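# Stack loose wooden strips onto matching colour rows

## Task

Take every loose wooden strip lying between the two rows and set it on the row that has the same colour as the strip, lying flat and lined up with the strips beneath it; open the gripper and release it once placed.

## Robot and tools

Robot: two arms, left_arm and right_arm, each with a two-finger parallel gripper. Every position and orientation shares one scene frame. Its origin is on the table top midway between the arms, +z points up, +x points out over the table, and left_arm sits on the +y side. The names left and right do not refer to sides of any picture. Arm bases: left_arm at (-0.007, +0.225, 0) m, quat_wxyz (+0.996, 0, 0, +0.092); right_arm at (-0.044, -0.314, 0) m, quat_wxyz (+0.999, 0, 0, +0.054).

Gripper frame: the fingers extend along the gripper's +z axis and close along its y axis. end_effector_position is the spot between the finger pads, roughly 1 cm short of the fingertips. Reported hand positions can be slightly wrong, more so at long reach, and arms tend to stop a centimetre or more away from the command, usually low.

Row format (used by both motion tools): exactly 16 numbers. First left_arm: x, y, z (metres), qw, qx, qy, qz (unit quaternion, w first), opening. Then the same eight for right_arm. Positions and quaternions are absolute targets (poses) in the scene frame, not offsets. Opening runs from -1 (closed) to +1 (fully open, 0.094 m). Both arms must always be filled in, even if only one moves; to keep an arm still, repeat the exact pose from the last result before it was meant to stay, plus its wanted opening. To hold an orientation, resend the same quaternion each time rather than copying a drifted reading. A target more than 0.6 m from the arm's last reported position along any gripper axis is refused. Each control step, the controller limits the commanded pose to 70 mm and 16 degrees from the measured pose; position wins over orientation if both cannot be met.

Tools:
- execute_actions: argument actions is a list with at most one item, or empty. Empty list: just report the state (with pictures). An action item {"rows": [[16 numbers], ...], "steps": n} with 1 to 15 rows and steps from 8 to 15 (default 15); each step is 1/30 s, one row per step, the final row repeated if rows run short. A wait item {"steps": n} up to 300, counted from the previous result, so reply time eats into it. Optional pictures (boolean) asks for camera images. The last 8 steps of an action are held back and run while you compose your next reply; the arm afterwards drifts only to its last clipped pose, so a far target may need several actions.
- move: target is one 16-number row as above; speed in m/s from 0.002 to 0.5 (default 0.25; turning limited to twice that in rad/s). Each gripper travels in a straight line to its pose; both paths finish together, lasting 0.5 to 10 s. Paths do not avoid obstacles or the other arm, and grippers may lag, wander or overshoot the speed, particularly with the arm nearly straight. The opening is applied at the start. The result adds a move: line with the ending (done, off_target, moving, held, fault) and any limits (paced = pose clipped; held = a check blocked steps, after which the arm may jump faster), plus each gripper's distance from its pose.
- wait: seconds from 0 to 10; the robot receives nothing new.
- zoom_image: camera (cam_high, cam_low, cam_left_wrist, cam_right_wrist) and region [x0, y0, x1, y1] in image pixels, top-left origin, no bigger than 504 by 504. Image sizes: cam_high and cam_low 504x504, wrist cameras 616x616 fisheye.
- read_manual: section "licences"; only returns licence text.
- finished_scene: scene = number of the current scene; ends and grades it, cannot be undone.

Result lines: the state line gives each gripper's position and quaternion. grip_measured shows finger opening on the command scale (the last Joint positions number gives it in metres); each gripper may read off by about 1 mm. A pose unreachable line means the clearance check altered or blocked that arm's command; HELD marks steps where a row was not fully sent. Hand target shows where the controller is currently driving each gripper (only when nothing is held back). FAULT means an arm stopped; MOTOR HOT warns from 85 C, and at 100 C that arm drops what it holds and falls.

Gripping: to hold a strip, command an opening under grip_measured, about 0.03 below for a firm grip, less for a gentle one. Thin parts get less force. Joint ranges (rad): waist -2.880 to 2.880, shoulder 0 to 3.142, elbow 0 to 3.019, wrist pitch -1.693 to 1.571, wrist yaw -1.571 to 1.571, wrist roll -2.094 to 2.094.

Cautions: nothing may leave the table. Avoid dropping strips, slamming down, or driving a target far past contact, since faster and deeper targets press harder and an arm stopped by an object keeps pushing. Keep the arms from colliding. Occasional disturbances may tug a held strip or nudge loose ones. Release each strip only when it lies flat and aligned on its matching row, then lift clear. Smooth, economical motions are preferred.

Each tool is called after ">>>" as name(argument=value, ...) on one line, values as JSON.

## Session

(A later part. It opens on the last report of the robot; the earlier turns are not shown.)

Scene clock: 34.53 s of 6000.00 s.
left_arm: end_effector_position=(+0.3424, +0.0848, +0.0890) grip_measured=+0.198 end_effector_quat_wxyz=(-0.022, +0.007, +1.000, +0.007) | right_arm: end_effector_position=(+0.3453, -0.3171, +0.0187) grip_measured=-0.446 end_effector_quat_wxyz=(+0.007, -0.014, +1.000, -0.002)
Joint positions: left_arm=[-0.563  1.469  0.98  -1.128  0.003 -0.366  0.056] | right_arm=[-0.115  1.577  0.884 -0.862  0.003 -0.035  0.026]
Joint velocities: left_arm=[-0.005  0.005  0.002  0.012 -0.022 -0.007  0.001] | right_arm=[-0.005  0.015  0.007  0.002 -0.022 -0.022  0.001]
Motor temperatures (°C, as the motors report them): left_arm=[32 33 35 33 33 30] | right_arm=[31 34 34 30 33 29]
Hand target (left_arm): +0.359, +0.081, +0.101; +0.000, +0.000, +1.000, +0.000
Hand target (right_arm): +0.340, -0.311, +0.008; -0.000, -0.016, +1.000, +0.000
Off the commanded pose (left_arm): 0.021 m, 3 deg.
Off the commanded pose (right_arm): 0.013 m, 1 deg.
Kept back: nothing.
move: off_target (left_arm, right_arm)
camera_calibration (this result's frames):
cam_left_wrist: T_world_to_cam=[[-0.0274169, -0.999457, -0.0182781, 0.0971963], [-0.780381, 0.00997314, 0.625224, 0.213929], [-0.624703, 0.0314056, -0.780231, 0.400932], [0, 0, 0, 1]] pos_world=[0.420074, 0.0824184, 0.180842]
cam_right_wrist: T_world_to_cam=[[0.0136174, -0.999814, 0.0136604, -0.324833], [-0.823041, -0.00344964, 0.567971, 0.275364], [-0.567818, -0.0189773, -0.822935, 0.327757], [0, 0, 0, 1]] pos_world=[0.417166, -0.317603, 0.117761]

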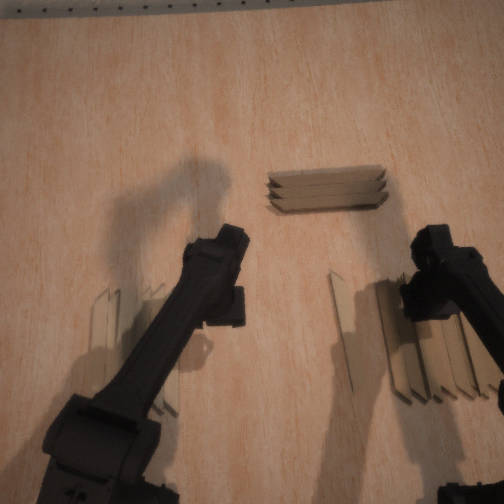

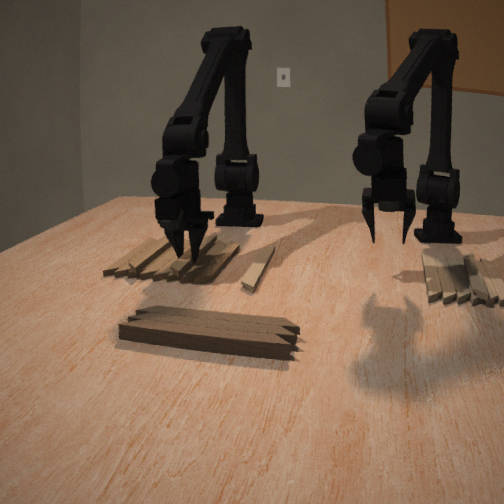

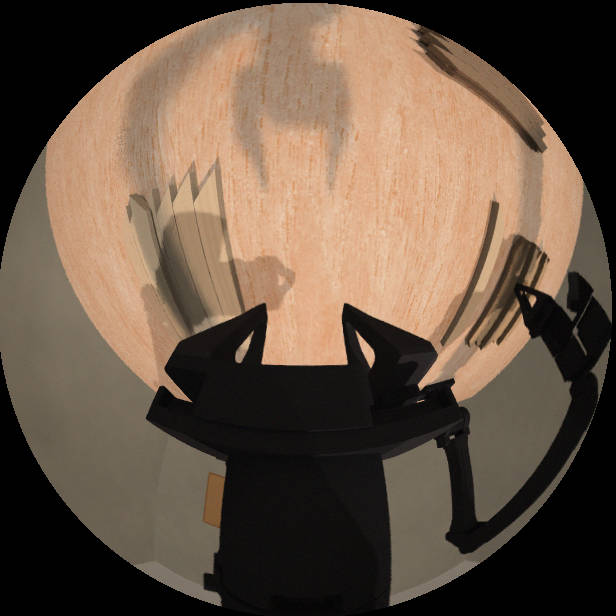

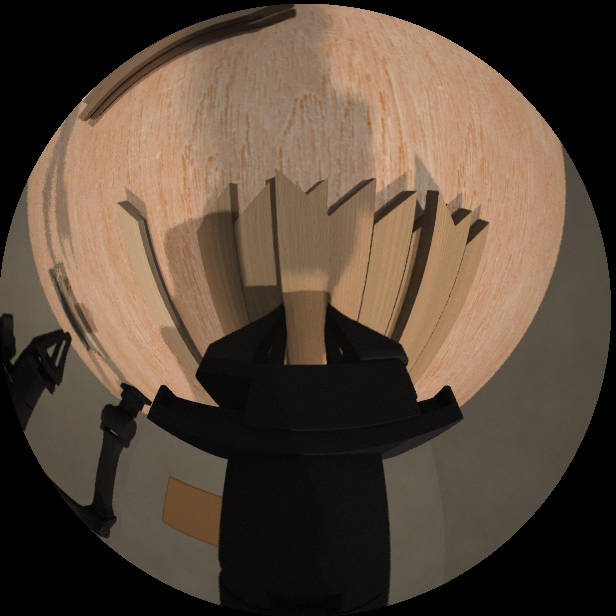

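>>> move(target=[0.36,0.08,0.1,0,0,1,0,0.2,0.341,-0.311,0.014,0,-0.016,1,0,0.1], speed=0.02)

>>> move(target=[0.36,0.08,0.1,0,0,1,0,0.2,0.34,-0.32,0.09,0,-0.016,1,0,0.1])

>>> move(target=[0.385,-0.172,0.065,0,-0.015,1,0,0.2,0.2,-0.56,0.18,0,0,1,0,0.1], speed=0.3)

>>> move(target=[0.375,-0.172,0.035,0,-0.015,1,0,0.2,0.2,-0.56,0.18,0,0,1,0,0.1], speed=0.1)

Scene clock: 36.23 s of 6000.00 s.
left_arm: end_effector_position=(+0.3424, +0.0848, +0.0890) grip_measured=+0.198 end_effector_quat_wxyz=(-0.022, +0.007, +1.000, +0.007) | right_arm: end_effector_position=(+0.3453, -0.3172, +0.0187) grip_measured=+0.098 end_effector_quat_wxyz=(+0.007, -0.014, +1.000, -0.002)
Joint positions: left_arm=[-0.563  1.469  0.98  -1.128  0.003 -0.366  0.056] | right_arm=[-0.115  1.577  0.884 -0.862  0.004 -0.035  0.052]
Joint velocities: left_arm=[-0.015 -0.015  0.002  0.002 -0.037  0.037 -0.   ] | right_arm=[-0.015 -0.005  0.002 -0.007  0.037 -0.081 -0.001]
Motor temperatures (°C, as the motors report them): left_arm=[32 33 35 33 33 30] | right_arm=[31 34 34 30 33 29]
Hand target (left_arm): +0.359, +0.081, +0.101; +0.000, +0.000, +1.000, +0.000
Hand target (right_arm): +0.341, -0.311, +0.014; -0.000, -0.016, +1.000, -0.000
Off the commanded pose (left_arm): 0.021 m, 3 deg.
Off the commanded pose (right_arm): 0.009 m, 1 deg.
Kept back: nothing.
move: off_target (left_arm)
camera_calibration (this result's frames):
cam_left_wrist: T_world_to_cam=[[-0.0274169, -0.999457, -0.0182781, 0.0971963], [-0.780381, 0.00997314, 0.625224, 0.213929], [-0.624703, 0.0314056, -0.780231, 0.400932], [0, 0, 0, 1]] pos_world=[0.420074, 0.0824184, 0.180842]
cam_right_wrist: T_world_to_cam=[[0.0136118, -0.999809, 0.0140417, -0.324903], [-0.82304, -0.00322836, 0.567974, 0.275433], [-0.56782, -0.019288, -0.822927, 0.327658], [0, 0, 0, 1]] pos_world=[0.417166, -0.317631, 0.117761]

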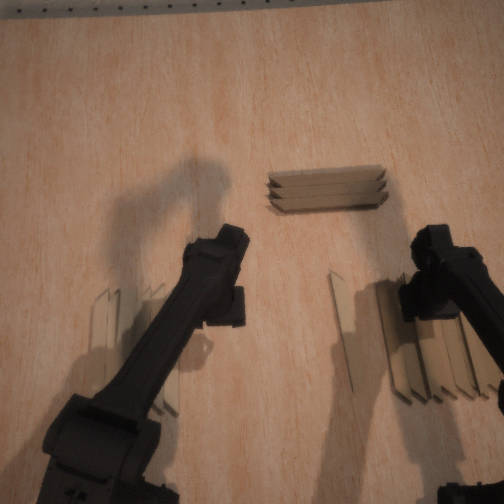

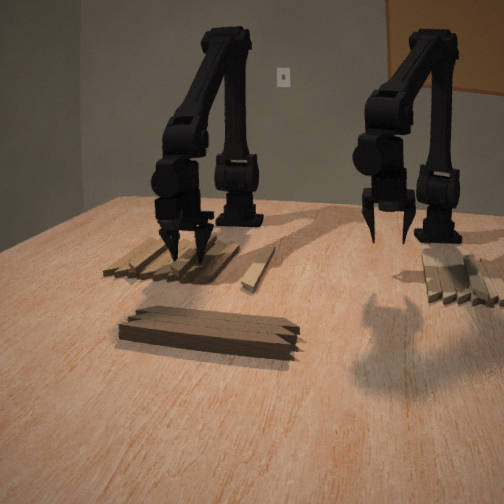

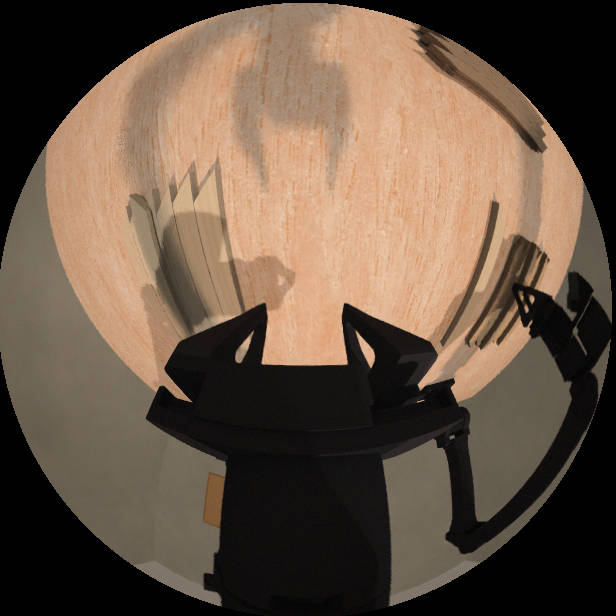

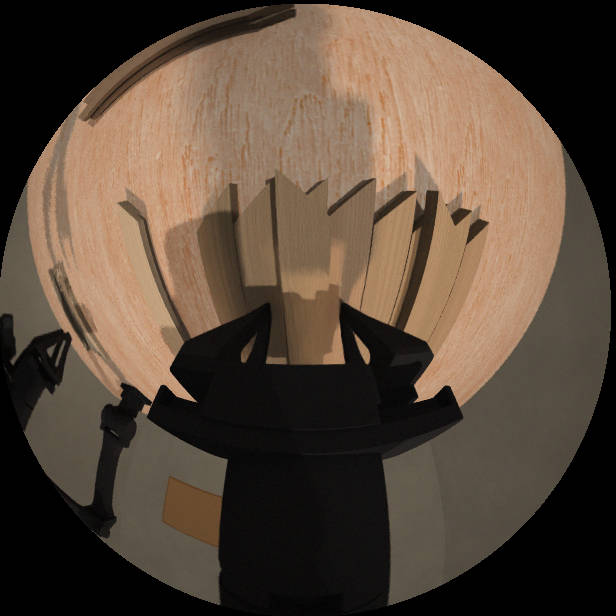

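Scene clock: 37.07 s of 6000.00 s.
left_arm: end_effector_position=(+0.3424, +0.0848, +0.0890) grip_measured=+0.198 end_effector_quat_wxyz=(-0.022, +0.007, +1.000, +0.007) | right_arm: end_effector_position=(+0.3275, -0.3171, +0.0806) grip_measured=+0.098 end_effector_quat_wxyz=(-0.008, -0.015, +1.000, -0.002)
Joint positions: left_arm=[-0.563  1.469  0.98  -1.128  0.003 -0.366  0.056] | right_arm=[-0.115  1.449  0.934 -1.071  0.004 -0.037  0.052]
Joint velocities: left_arm=[-0.005 -0.005 -0.017 -0.002 -0.095 -0.007 -0.   ] | right_arm=[ 0.005 -0.005 -0.002 -0.017  0.022  0.051 -0.   ]
Motor temperatures (°C, as the motors report them): left_arm=[32 33 35 33 33 30] | right_arm=[31 34 34 30 33 29]
Hand target (left_arm): +0.359, +0.081, +0.101; +0.000, +0.000, +1.000, +0.000
Hand target (right_arm): +0.341, -0.320, +0.090; +0.000, -0.016, +1.000, -0.000
Off the commanded pose (left_arm): 0.021 m, 3 deg.
Off the commanded pose (right_arm): 0.016 m, 1 deg.
Kept back: nothing.
move: off_target (left_arm, right_arm)
camera_calibration (this result's frames):
cam_left_wrist: T_world_to_cam=[[-0.0274169, -0.999457, -0.0182781, 0.0971963], [-0.780381, 0.00997314, 0.625224, 0.213929], [-0.624703, 0.0314056, -0.780231, 0.400932], [0, 0, 0, 1]] pos_world=[0.420074, 0.0824184, 0.180842]
cam_right_wrist: T_world_to_cam=[[0.015175, -0.999795, 0.0134017, -0.325868], [-0.80532, -0.0042767, 0.592826, 0.217516], [-0.592647, -0.0197888, -0.805219, 0.374981], [0, 0, 0, 1]] pos_world=[0.402346, -0.31745, 0.17736]

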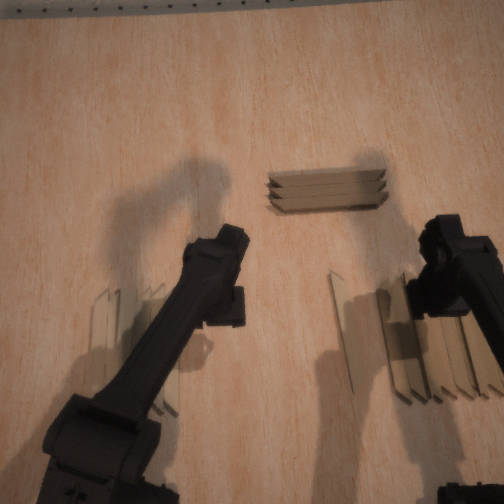

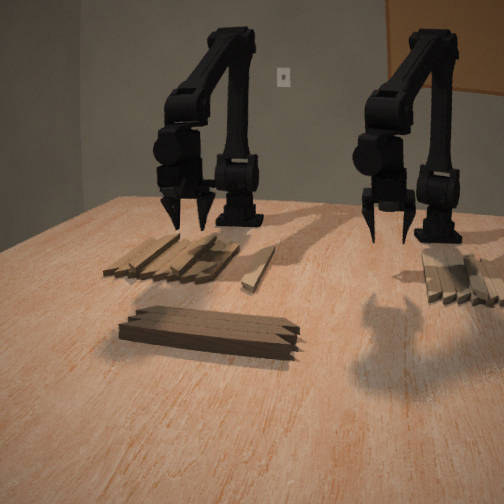

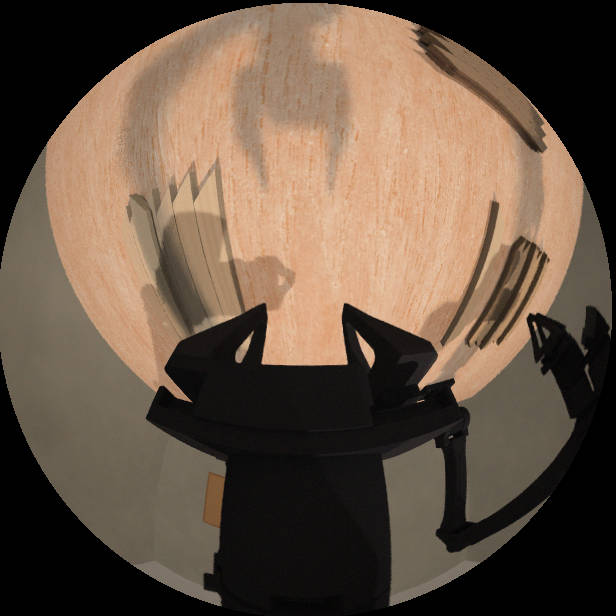

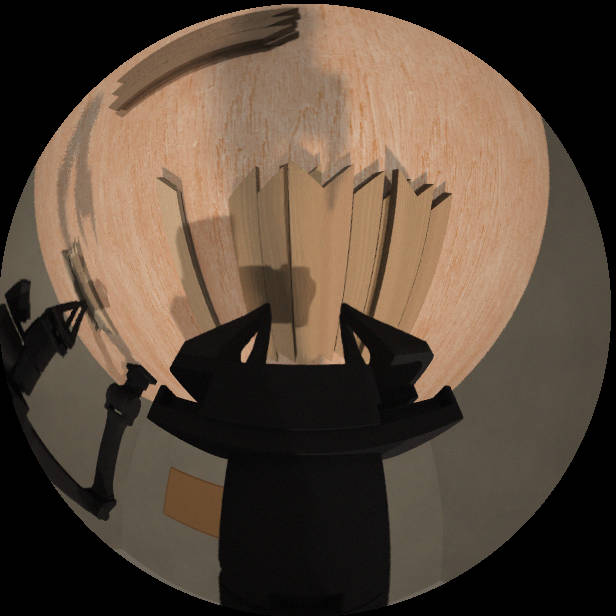

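Scene clock: 38.70 s of 6000.00 s.
left_arm: end_effector_position=(+0.3743, -0.1671, +0.0580) grip_measured=+0.198 end_effector_quat_wxyz=(-0.009, -0.007, +1.000, -0.001) | right_arm: end_effector_position=(+0.1910, -0.5525, +0.1672) grip_measured=+0.098 end_effector_quat_wxyz=(-0.012, +0.007, +1.000, +0.008)
Joint positions: left_arm=[-0.978  1.89   1.443 -1.135  0.014 -0.807  0.056] | right_arm=[-0.897  1.267  1.004 -1.336  0.006 -0.775  0.052]
Joint velocities: left_arm=[-0.015 -0.005  0.007  0.012  0.037 -0.022 -0.001] | right_arm=[-0.005 -0.005 -0.012  0.002  0.051 -0.022 -0.001]
Motor temperatures (°C, as the motors report them): left_arm=[32 33 35 33 33 30] | right_arm=[31 34 34 30 33 29]
Hand target (left_arm): +0.386, -0.174, +0.065; -0.004, -0.015, +1.000, -0.004
Hand target (right_arm): +0.200, -0.561, +0.180; -0.003, +0.000, +1.000, +0.002
Off the commanded pose (left_arm): 0.014 m, 1 deg.
Off the commanded pose (right_arm): 0.017 m, 2 deg.
Kept back: nothing.
move: off_target (left_arm, right_arm)
camera_calibration (this result's frames):
cam_left_wrist: T_world_to_cam=[[0.000124688, -0.999998, -0.00209098, -0.16554], [-0.797294, -0.00136151, 0.603589, 0.266338], [-0.603591, 0.00159187, -0.797293, 0.39274], [0, 0, 0, 1]] pos_world=[0.449425, -0.165802, 0.152024]
cam_right_wrist: T_world_to_cam=[[-0.0283667, -0.999586, -0.00486879, -0.548844], [-0.7996, 0.0197679, 0.600208, 0.0661457], [-0.599863, 0.020919, -0.799829, 0.382149], [0, 0, 0, 1]] pos_world=[0.266558, -0.557918, 0.263281]

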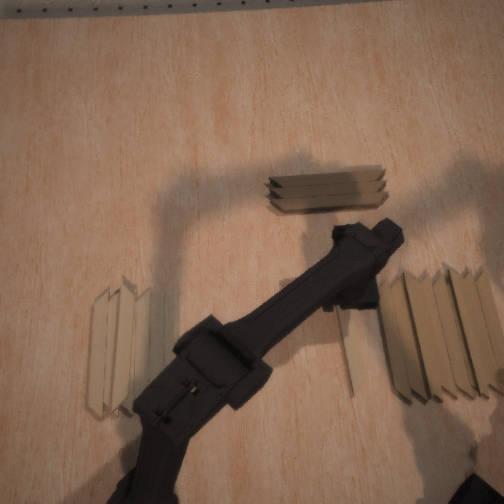

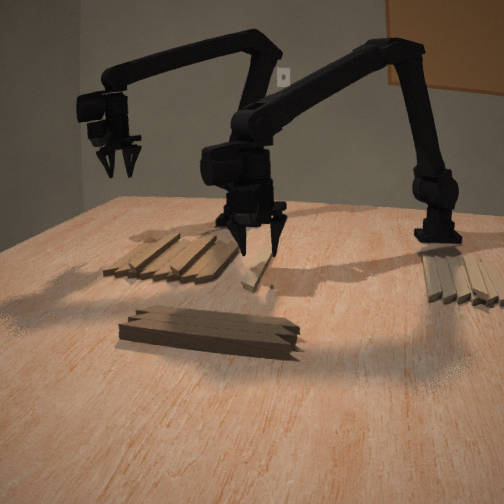

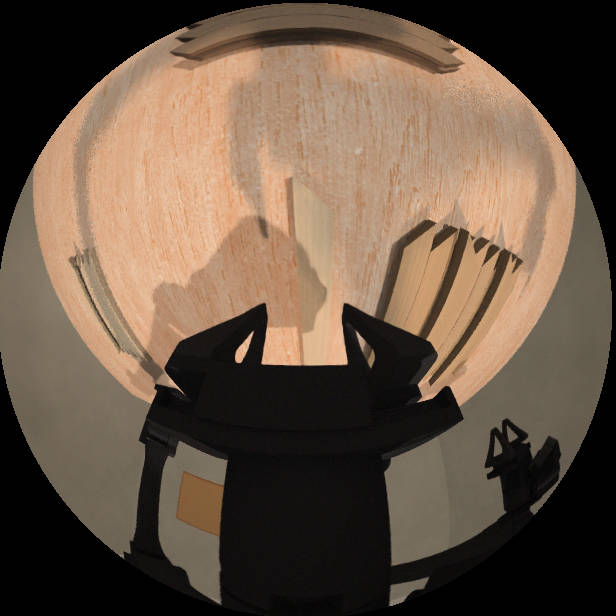

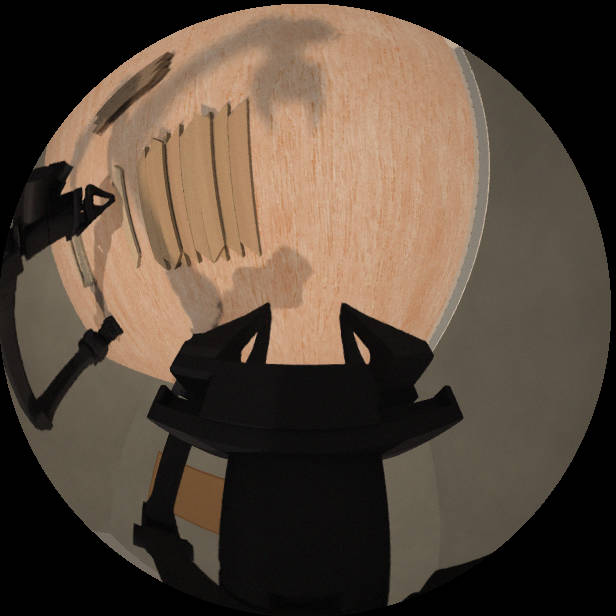

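Scene clock: 39.53 s of 6000.00 s.
left_arm: end_effector_position=(+0.3793, -0.1705, +0.0524) grip_measured=+0.198 end_effector_quat_wxyz=(+0.004, -0.014, +1.000, -0.007) | right_arm: end_effector_position=(+0.1911, -0.5523, +0.1672) grip_measured=+0.098 end_effector_quat_wxyz=(-0.012, +0.006, +1.000, +0.008)
Joint positions: left_arm=[-0.979  1.895  1.435 -1.094  0.004 -0.824  0.056] | right_arm=[-0.897  1.267  1.004 -1.336  0.005 -0.777  0.052]
Joint velocities: left_arm=[ 0.005 -0.005 -0.012  0.012  0.066  0.066 -0.   ] | right_arm=[-0.015 -0.005  0.012  0.007 -0.007  0.037 -0.   ]
Motor temperatures (°C, as the motors report them): left_arm=[32 33 35 33 33 30] | right_arm=[31 34 34 30 33 29]
Hand target (left_arm): +0.375, -0.172, +0.035; -0.000, -0.015, +1.000, +0.000
Hand target (right_arm): +0.200, -0.560, +0.180; -0.000, +0.000, +1.000, -0.000
Off the commanded pose (left_arm): 0.018 m, 1 deg.
Off the commanded pose (right_arm): 0.017 m, 2 deg.
Kept back: nothing.
move: off_target (left_arm, right_arm)
camera_calibration (this result's frames):
cam_left_wrist: T_world_to_cam=[[0.0153185, -0.999836, 0.00961541, -0.175297], [-0.812764, -0.00684992, 0.582553, 0.279772], [-0.582392, -0.0167389, -0.812736, 0.380932], [0, 0, 0, 1]] pos_world=[0.451925, -0.166975, 0.148301]
cam_right_wrist: T_world_to_cam=[[-0.026498, -0.999631, -0.00601971, -0.548843], [-0.800302, 0.0176051, 0.599339, 0.0653766], [-0.599011, 0.0206989, -0.800473, 0.382079], [0, 0, 0, 1]] pos_world=[0.266647, -0.5577, 0.263357]

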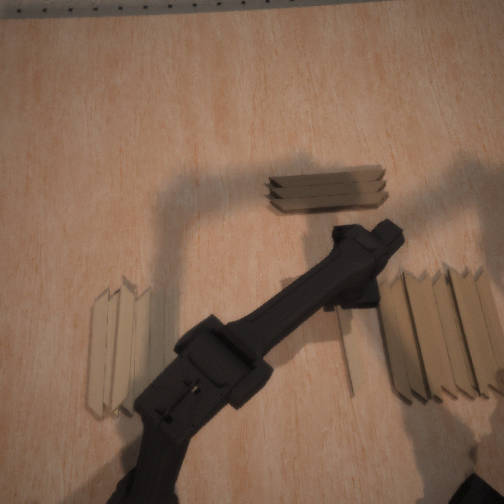

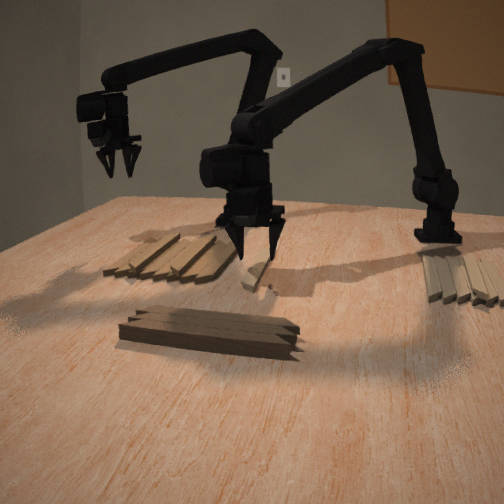

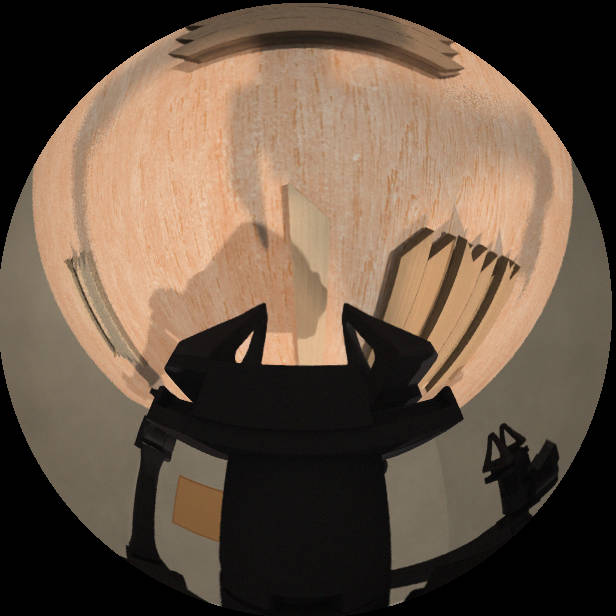

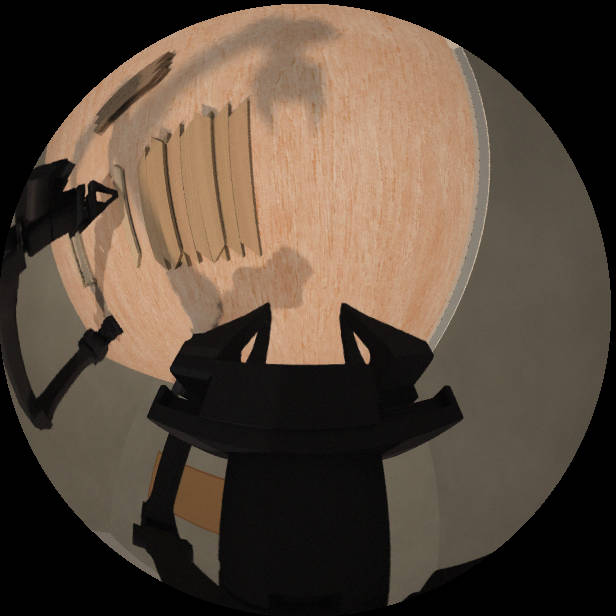

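>>> move(target=[0.362,-0.172,-0.002,0,-0.015,1,0,0.2,0.2,-0.56,0.18,0,0,1,0,0.1], speed=0.06)

Scene clock: 41.00 s of 6000.00 s.
left_arm: end_effector_position=(+0.3682, -0.1728, +0.0169) grip_measured=+0.198 end_effector_quat_wxyz=(+0.006, -0.015, +1.000, -0.009) | right_arm: end_effector_position=(+0.1911, -0.5523, +0.1672) grip_measured=+0.098 end_effector_quat_wxyz=(-0.012, +0.006, +1.000, +0.008)
Joint positions: left_arm=[-0.997  1.923  1.372 -0.998  0.004 -0.842  0.056] | right_arm=[-0.897  1.267  1.004 -1.336  0.005 -0.777  0.052]
Joint velocities: left_arm=[-0.005 -0.044  0.002  0.012 -0.037 -0.051  0.001] | right_arm=[-0.005  0.015  0.002 -0.012 -0.037  0.022 -0.   ]
Motor temperatures (°C, as the motors report them): left_arm=[32 33 35 33 33 30] | right_arm=[31 34 34 30 33 29]
Hand target (left_arm): +0.362, -0.172, -0.002; -0.000, -0.015, +1.000, -0.000
Hand target (right_arm): +0.200, -0.560, +0.180; -0.000, +0.000, +1.000, -0.000
Off the commanded pose (left_arm): 0.020 m, 1 deg.
Off the commanded pose (right_arm): 0.017 m, 2 deg.
Kept back: nothing.
move: off_target (left_arm, right_arm)
camera_calibration (this result's frames):
cam_left_wrist: T_world_to_cam=[[0.0160345, -0.999774, 0.0139894, -0.177484], [-0.81489, -0.00495931, 0.579594, 0.292539], [-0.579393, -0.0206933, -0.814785, 0.343843], [0, 0, 0, 1]] pos_world=[0.440454, -0.168877, 0.113088]
cam_right_wrist: T_world_to_cam=[[-0.026498, -0.999631, -0.00601971, -0.548843], [-0.800302, 0.0176051, 0.599339, 0.0653766], [-0.599011, 0.0206989, -0.800473, 0.382079], [0, 0, 0, 1]] pos_world=[0.266647, -0.5577, 0.263357]

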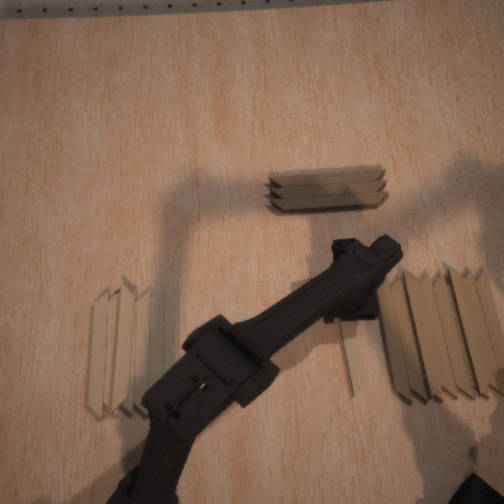

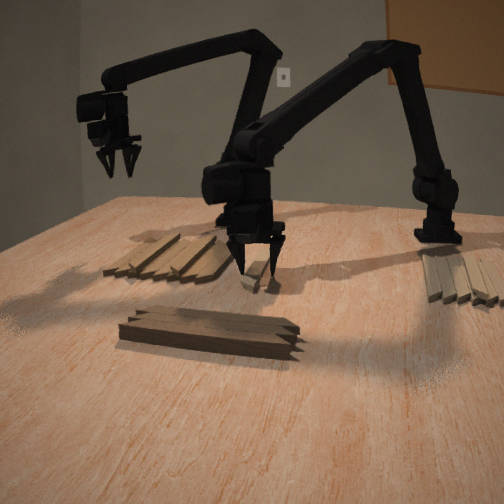

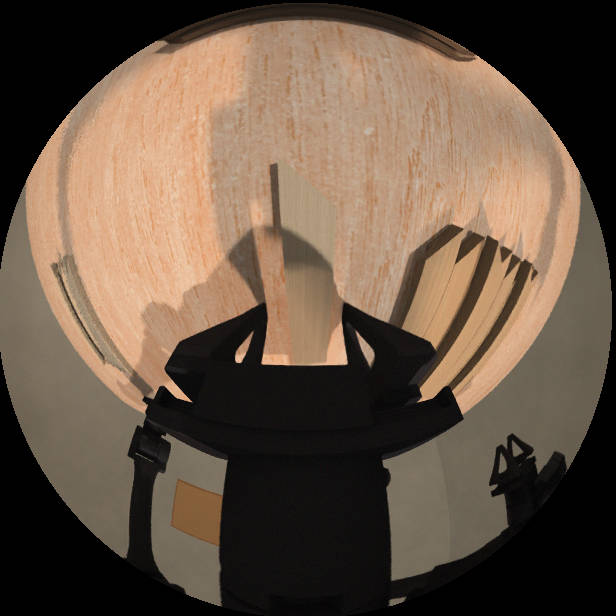

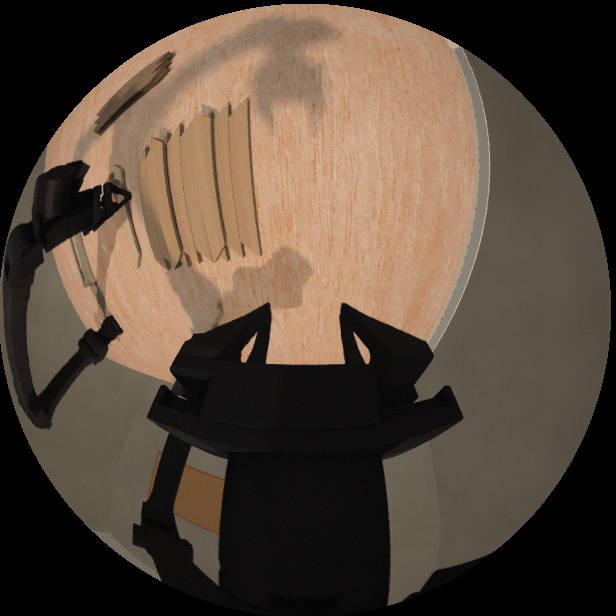

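>>> move(target=[0.362,-0.172,-0.004,0,-0.015,1,0,-0.52,0.2,-0.56,0.18,0,0,1,0,0.1], speed=0.02)

>>> move(target=[0.37,-0.172,0.08,0,-0.015,1,0,-0.52,0.2,-0.56,0.18,0,0,1,0,0.1], speed=0.15)

>>> move(target=[0.36,0.22,0.08,0,0.018,1,0,-0.52,0.2,-0.56,0.18,0,0,1,0,0.1], speed=0.3)

>>> move(target=[0.357,0.216,0.03,0,0.018,1,0,-0.52,0.2,-0.56,0.18,0,0,1,0,0.1], speed=0.07)

Scene clock: 42.97 s of 6000.00 s.
left_arm: end_effector_position=(+0.3683, -0.1730, +0.0170) grip_measured=-0.437 end_effector_quat_wxyz=(+0.006, -0.015, +1.000, -0.010) | right_arm: end_effector_position=(+0.1912, -0.5523, +0.1672) grip_measured=+0.098 end_effector_quat_wxyz=(-0.012, +0.006, +1.000, +0.008)
Joint positions: left_arm=[-0.997  1.923  1.372 -0.997  0.004 -0.843  0.026] | right_arm=[-0.897  1.267  1.004 -1.336  0.005 -0.777  0.052]
Joint velocities: left_arm=[-0.015 -0.005  0.012 -0.012  0.022  0.022 -0.   ] | right_arm=[-0.005 -0.005  0.012 -0.002  0.051  0.007  0.   ]
Motor temperatures (°C, as the motors report them): left_arm=[32 33 35 33 33 30] | right_arm=[31 33 35 30 33 29]
Hand target (left_arm): +0.362, -0.172, -0.004; -0.000, -0.015, +1.000, -0.000
Hand target (right_arm): +0.200, -0.560, +0.180; +0.000, +0.000, +1.000, -0.000
Off the commanded pose (left_arm): 0.022 m, 1 deg.
Off the commanded pose (right_arm): 0.017 m, 2 deg.
Kept back: nothing.
move: off_target (left_arm, right_arm)
camera_calibration (this result's frames):
cam_left_wrist: T_world_to_cam=[[0.0167898, -0.999753, 0.0145615, -0.177906], [-0.815182, -0.00525428, 0.579181, 0.292705], [-0.578961, -0.0215946, -0.815069, 0.343608], [0, 0, 0, 1]] pos_world=[0.440531, -0.168904, 0.113126]
cam_right_wrist: T_world_to_cam=[[-0.0261259, -0.999639, -0.00630456, -0.548824], [-0.800474, 0.0171421, 0.599122, 0.0652268], [-0.598797, 0.0206993, -0.800633, 0.382092], [0, 0, 0, 1]] pos_world=[0.266669, -0.557653, 0.263376]

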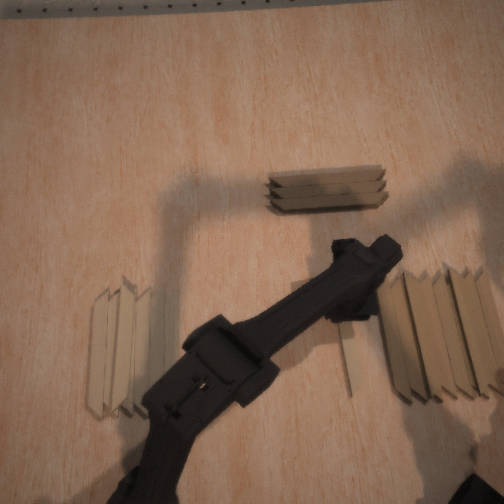

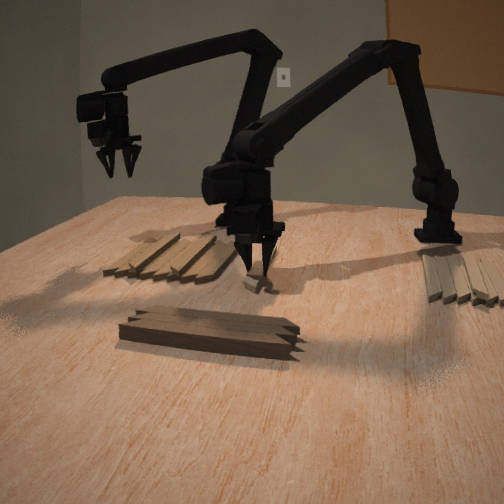

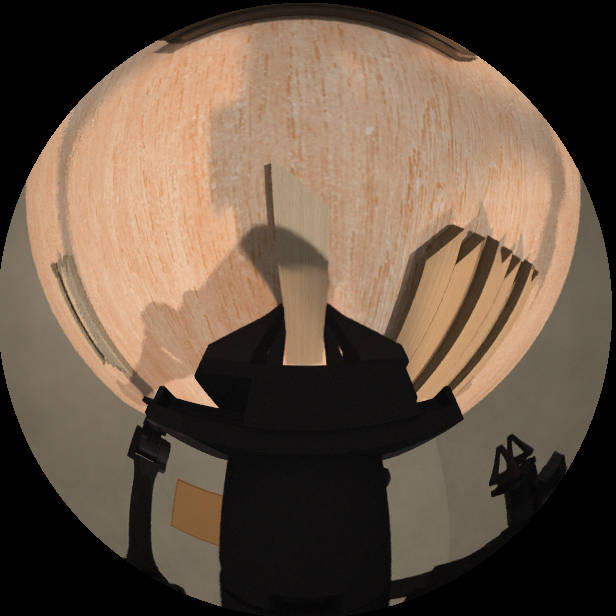

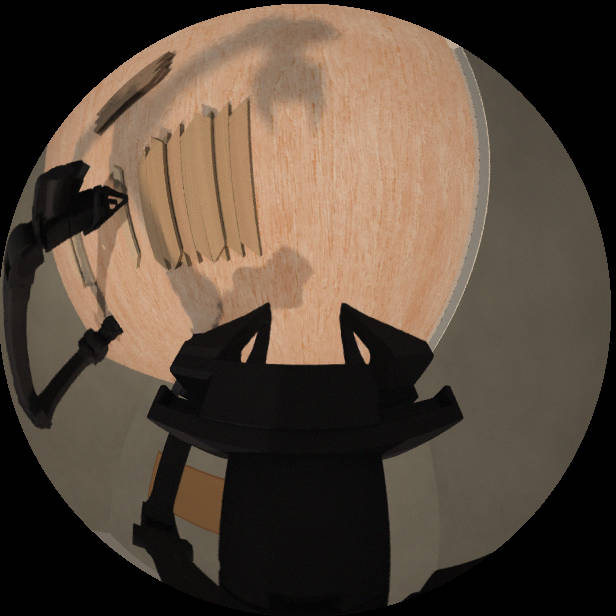

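Scene clock: 43.87 s of 6000.00 s.
left_arm: end_effector_position=(+0.3595, -0.1636, +0.0676) grip_measured=-0.437 end_effector_quat_wxyz=(-0.008, -0.015, +1.000, +0.006) | right_arm: end_effector_position=(+0.1912, -0.5523, +0.1672) grip_measured=+0.098 end_effector_quat_wxyz=(-0.012, +0.006, +1.000, +0.008)
Joint positions: left_arm=[-0.997  1.854  1.417 -1.153  0.004 -0.843  0.026] | right_arm=[-0.897  1.267  1.004 -1.336  0.005 -0.777  0.052]
Joint velocities: left_arm=[ 0.005 -0.024 -0.002 -0.017  0.007 -0.037  0.001] | right_arm=[ 0.005  0.005 -0.022  0.007  0.037 -0.007  0.   ]
Motor temperatures (°C, as the motors report them): left_arm=[32 33 35 33 33 30] | right_arm=[31 33 35 30 33 29]
Hand target (left_arm): +0.369, -0.171, +0.080; +0.000, -0.015, +1.000, -0.000
Hand target (right_arm): +0.200, -0.560, +0.180; -0.000, +0.000, +1.000, -0.000
Off the commanded pose (left_arm): 0.018 m, 1 deg.
Off the commanded pose (right_arm): 0.017 m, 2 deg.
Kept back: nothing.
move: off_target (left_arm, right_arm)
camera_calibration (this result's frames):
cam_left_wrist: T_world_to_cam=[[0.0167634, -0.999725, -0.0163936, -0.167051], [-0.798143, -0.0232552, 0.60202, 0.245574], [-0.602235, 0.00299254, -0.798313, 0.391263], [0, 0, 0, 1]] pos_world=[0.434436, -0.162465, 0.161772]
cam_right_wrist: T_world_to_cam=[[-0.0261259, -0.999639, -0.00630456, -0.548824], [-0.800474, 0.0171421, 0.599122, 0.0652268], [-0.598797, 0.0206993, -0.800633, 0.382092], [0, 0, 0, 1]] pos_world=[0.266669, -0.557653, 0.263376]

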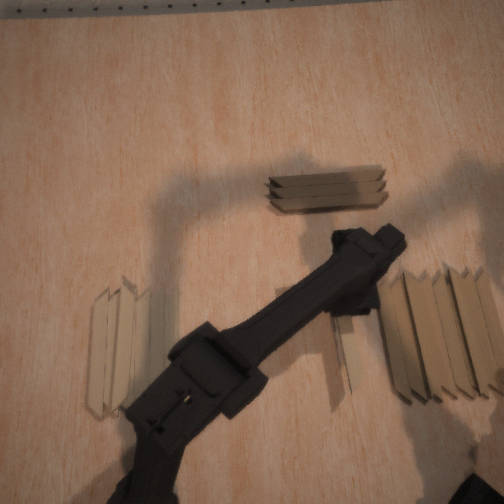

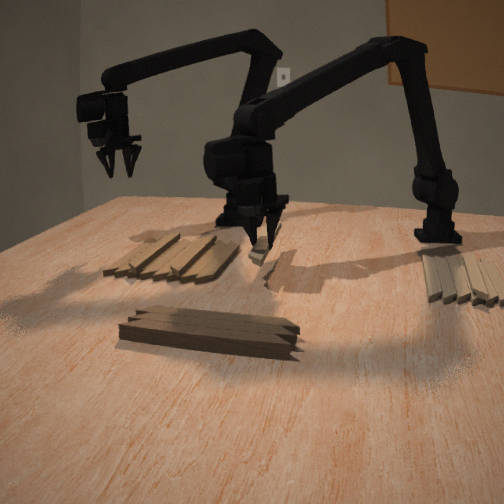

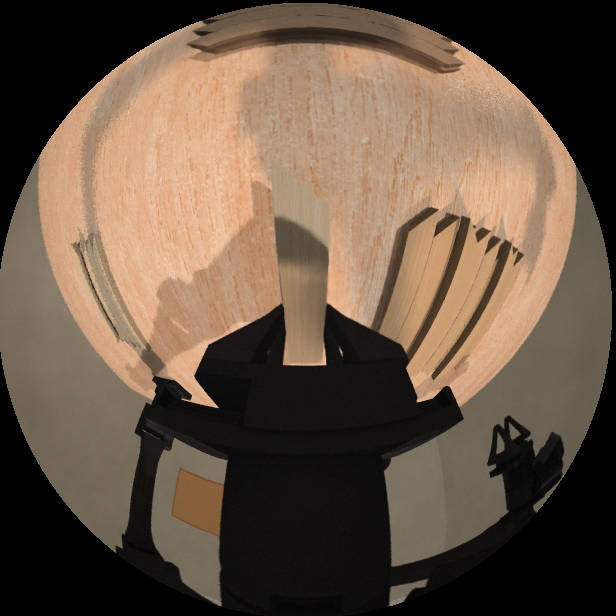

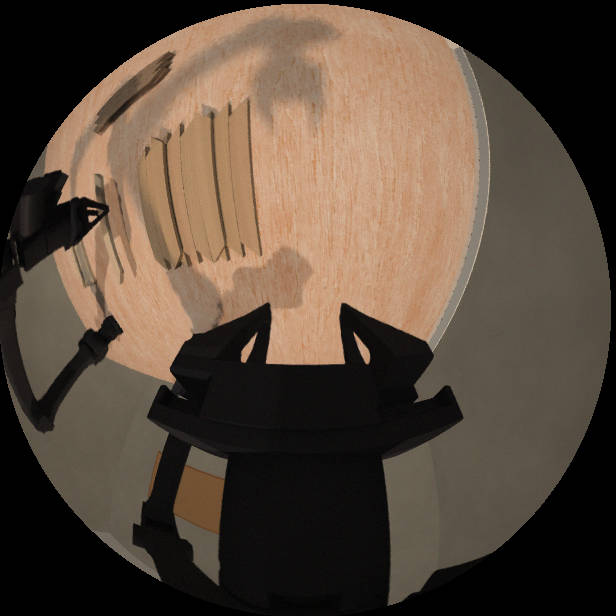

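Scene clock: 46.13 s of 6000.00 s.
left_arm: end_effector_position=(+0.3638, +0.2308, +0.0805) grip_measured=-0.437 end_effector_quat_wxyz=(+0.015, +0.009, +1.000, +0.011) | right_arm: end_effector_position=(+0.1912, -0.5523, +0.1672) grip_measured=+0.098 end_effector_quat_wxyz=(-0.012, +0.006, +1.000, +0.008)
Joint positions: left_arm=[-0.178  1.418  0.901 -1.023 -0.022  0.024  0.026] | right_arm=[-0.897  1.267  1.004 -1.336  0.005 -0.777  0.052]
Joint velocities: left_arm=[ 0.005  0.005  0.007  0.007  0.037 -0.022  0.   ] | right_arm=[-0.005 -0.015  0.002 -0.002 -0.037 -0.022  0.001]
Motor temperatures (°C, as the motors report them): left_arm=[32 34 35 33 33 30] | right_arm=[31 33 35 30 33 29]
Hand target (left_arm): +0.358, +0.227, +0.080; +0.007, +0.018, +1.000, +0.009
Hand target (right_arm): +0.200, -0.560, +0.180; -0.000, +0.000, +1.000, -0.000
Off the commanded pose (left_arm): 0.011 m, 2 deg.
Off the commanded pose (right_arm): 0.017 m, 2 deg.
Kept back: nothing.
move: off_target (left_arm, right_arm)
camera_calibration (this result's frames):
cam_left_wrist: T_world_to_cam=[[-0.0299506, -0.999164, -0.027825, 0.245174], [-0.824993, 0.00899336, 0.565072, 0.255744], [-0.564349, 0.0398797, -0.824572, 0.38277], [0, 0, 0, 1]] pos_world=[0.434346, 0.227404, 0.17793]
cam_right_wrist: T_world_to_cam=[[-0.0261259, -0.999639, -0.00630456, -0.548824], [-0.800474, 0.0171421, 0.599122, 0.0652268], [-0.598797, 0.0206993, -0.800633, 0.382092], [0, 0, 0, 1]] pos_world=[0.266669, -0.557653, 0.263376]

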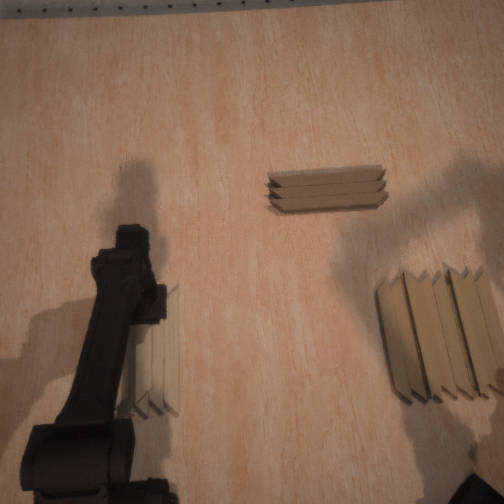

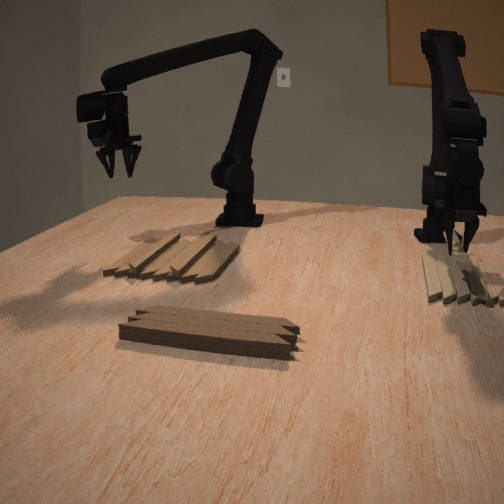

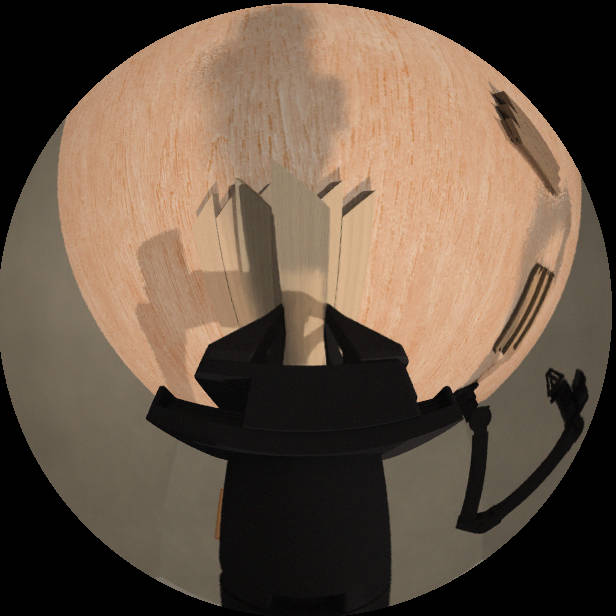

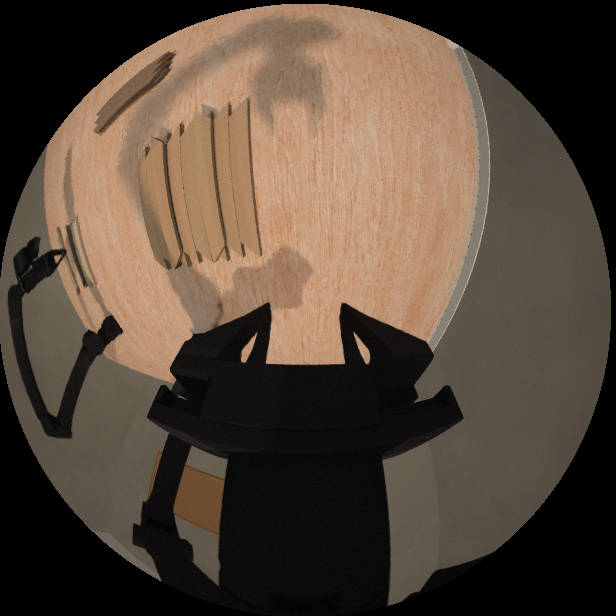

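Scene clock: 47.23 s of 6000.00 s.
left_arm: end_effector_position=(+0.3581, +0.2191, +0.0361) grip_measured=-0.437 end_effector_quat_wxyz=(+0.001, +0.019, +1.000, +0.001) | right_arm: end_effector_position=(+0.1912, -0.5523, +0.1672) grip_measured=+0.098 end_effector_quat_wxyz=(-0.012, +0.006, +1.000, +0.008)
Joint positions: left_arm=[-0.2    1.495  0.844 -0.919 -0.002  0.021  0.026] | right_arm=[-0.897  1.267  1.004 -1.336  0.005 -0.777  0.052]
Joint velocities: left_arm=[ 0.005 -0.005  0.012 -0.007 -0.022 -0.051 -0.   ] | right_arm=[ 0.015  0.005  0.017 -0.012 -0.066 -0.066 -0.001]
Motor temperatures (°C, as the motors report them): left_arm=[32 33 35 33 33 30] | right_arm=[31 33 35 30 33 29]
Hand target (left_arm): +0.358, +0.216, +0.029; +0.000, +0.018, +1.000, -0.001
Hand target (right_arm): +0.200, -0.560, +0.180; -0.000, +0.000, +1.000, -0.000
Off the commanded pose (left_arm): 0.007 m, 0 deg.
Off the commanded pose (right_arm): 0.017 m, 2 deg.
Kept back: nothing.
move: off_target (right_arm)
camera_calibration (this result's frames):
cam_left_wrist: T_world_to_cam=[[-0.0509713, -0.998673, -0.00732285, 0.238719], [-0.807759, 0.036913, 0.588356, 0.26309], [-0.587305, 0.0359044, -0.808569, 0.351891], [0, 0, 0, 1]] pos_world=[0.431349, 0.216056, 0.131486]
cam_right_wrist: T_world_to_cam=[[-0.0261259, -0.999639, -0.00630456, -0.548824], [-0.800474, 0.0171421, 0.599122, 0.0652268], [-0.598797, 0.0206993, -0.800633, 0.382092], [0, 0, 0, 1]] pos_world=[0.266669, -0.557653, 0.263376]

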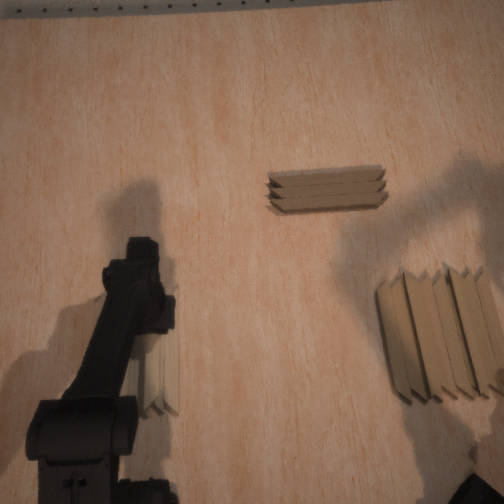

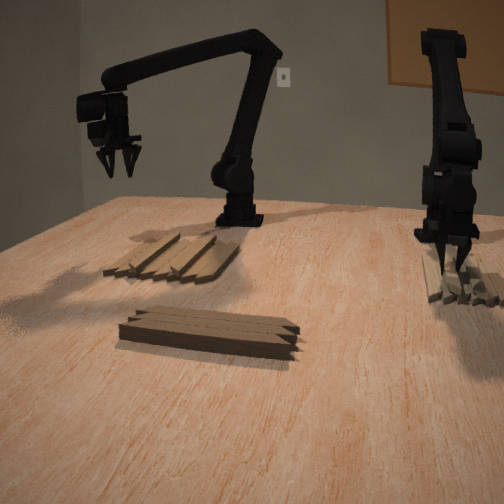

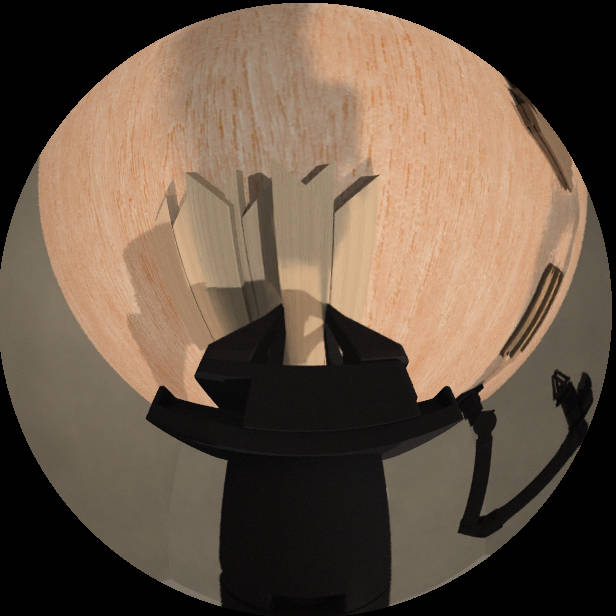

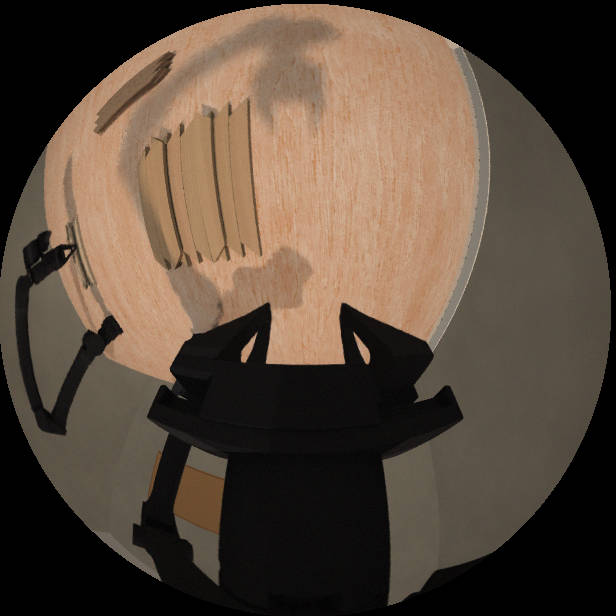

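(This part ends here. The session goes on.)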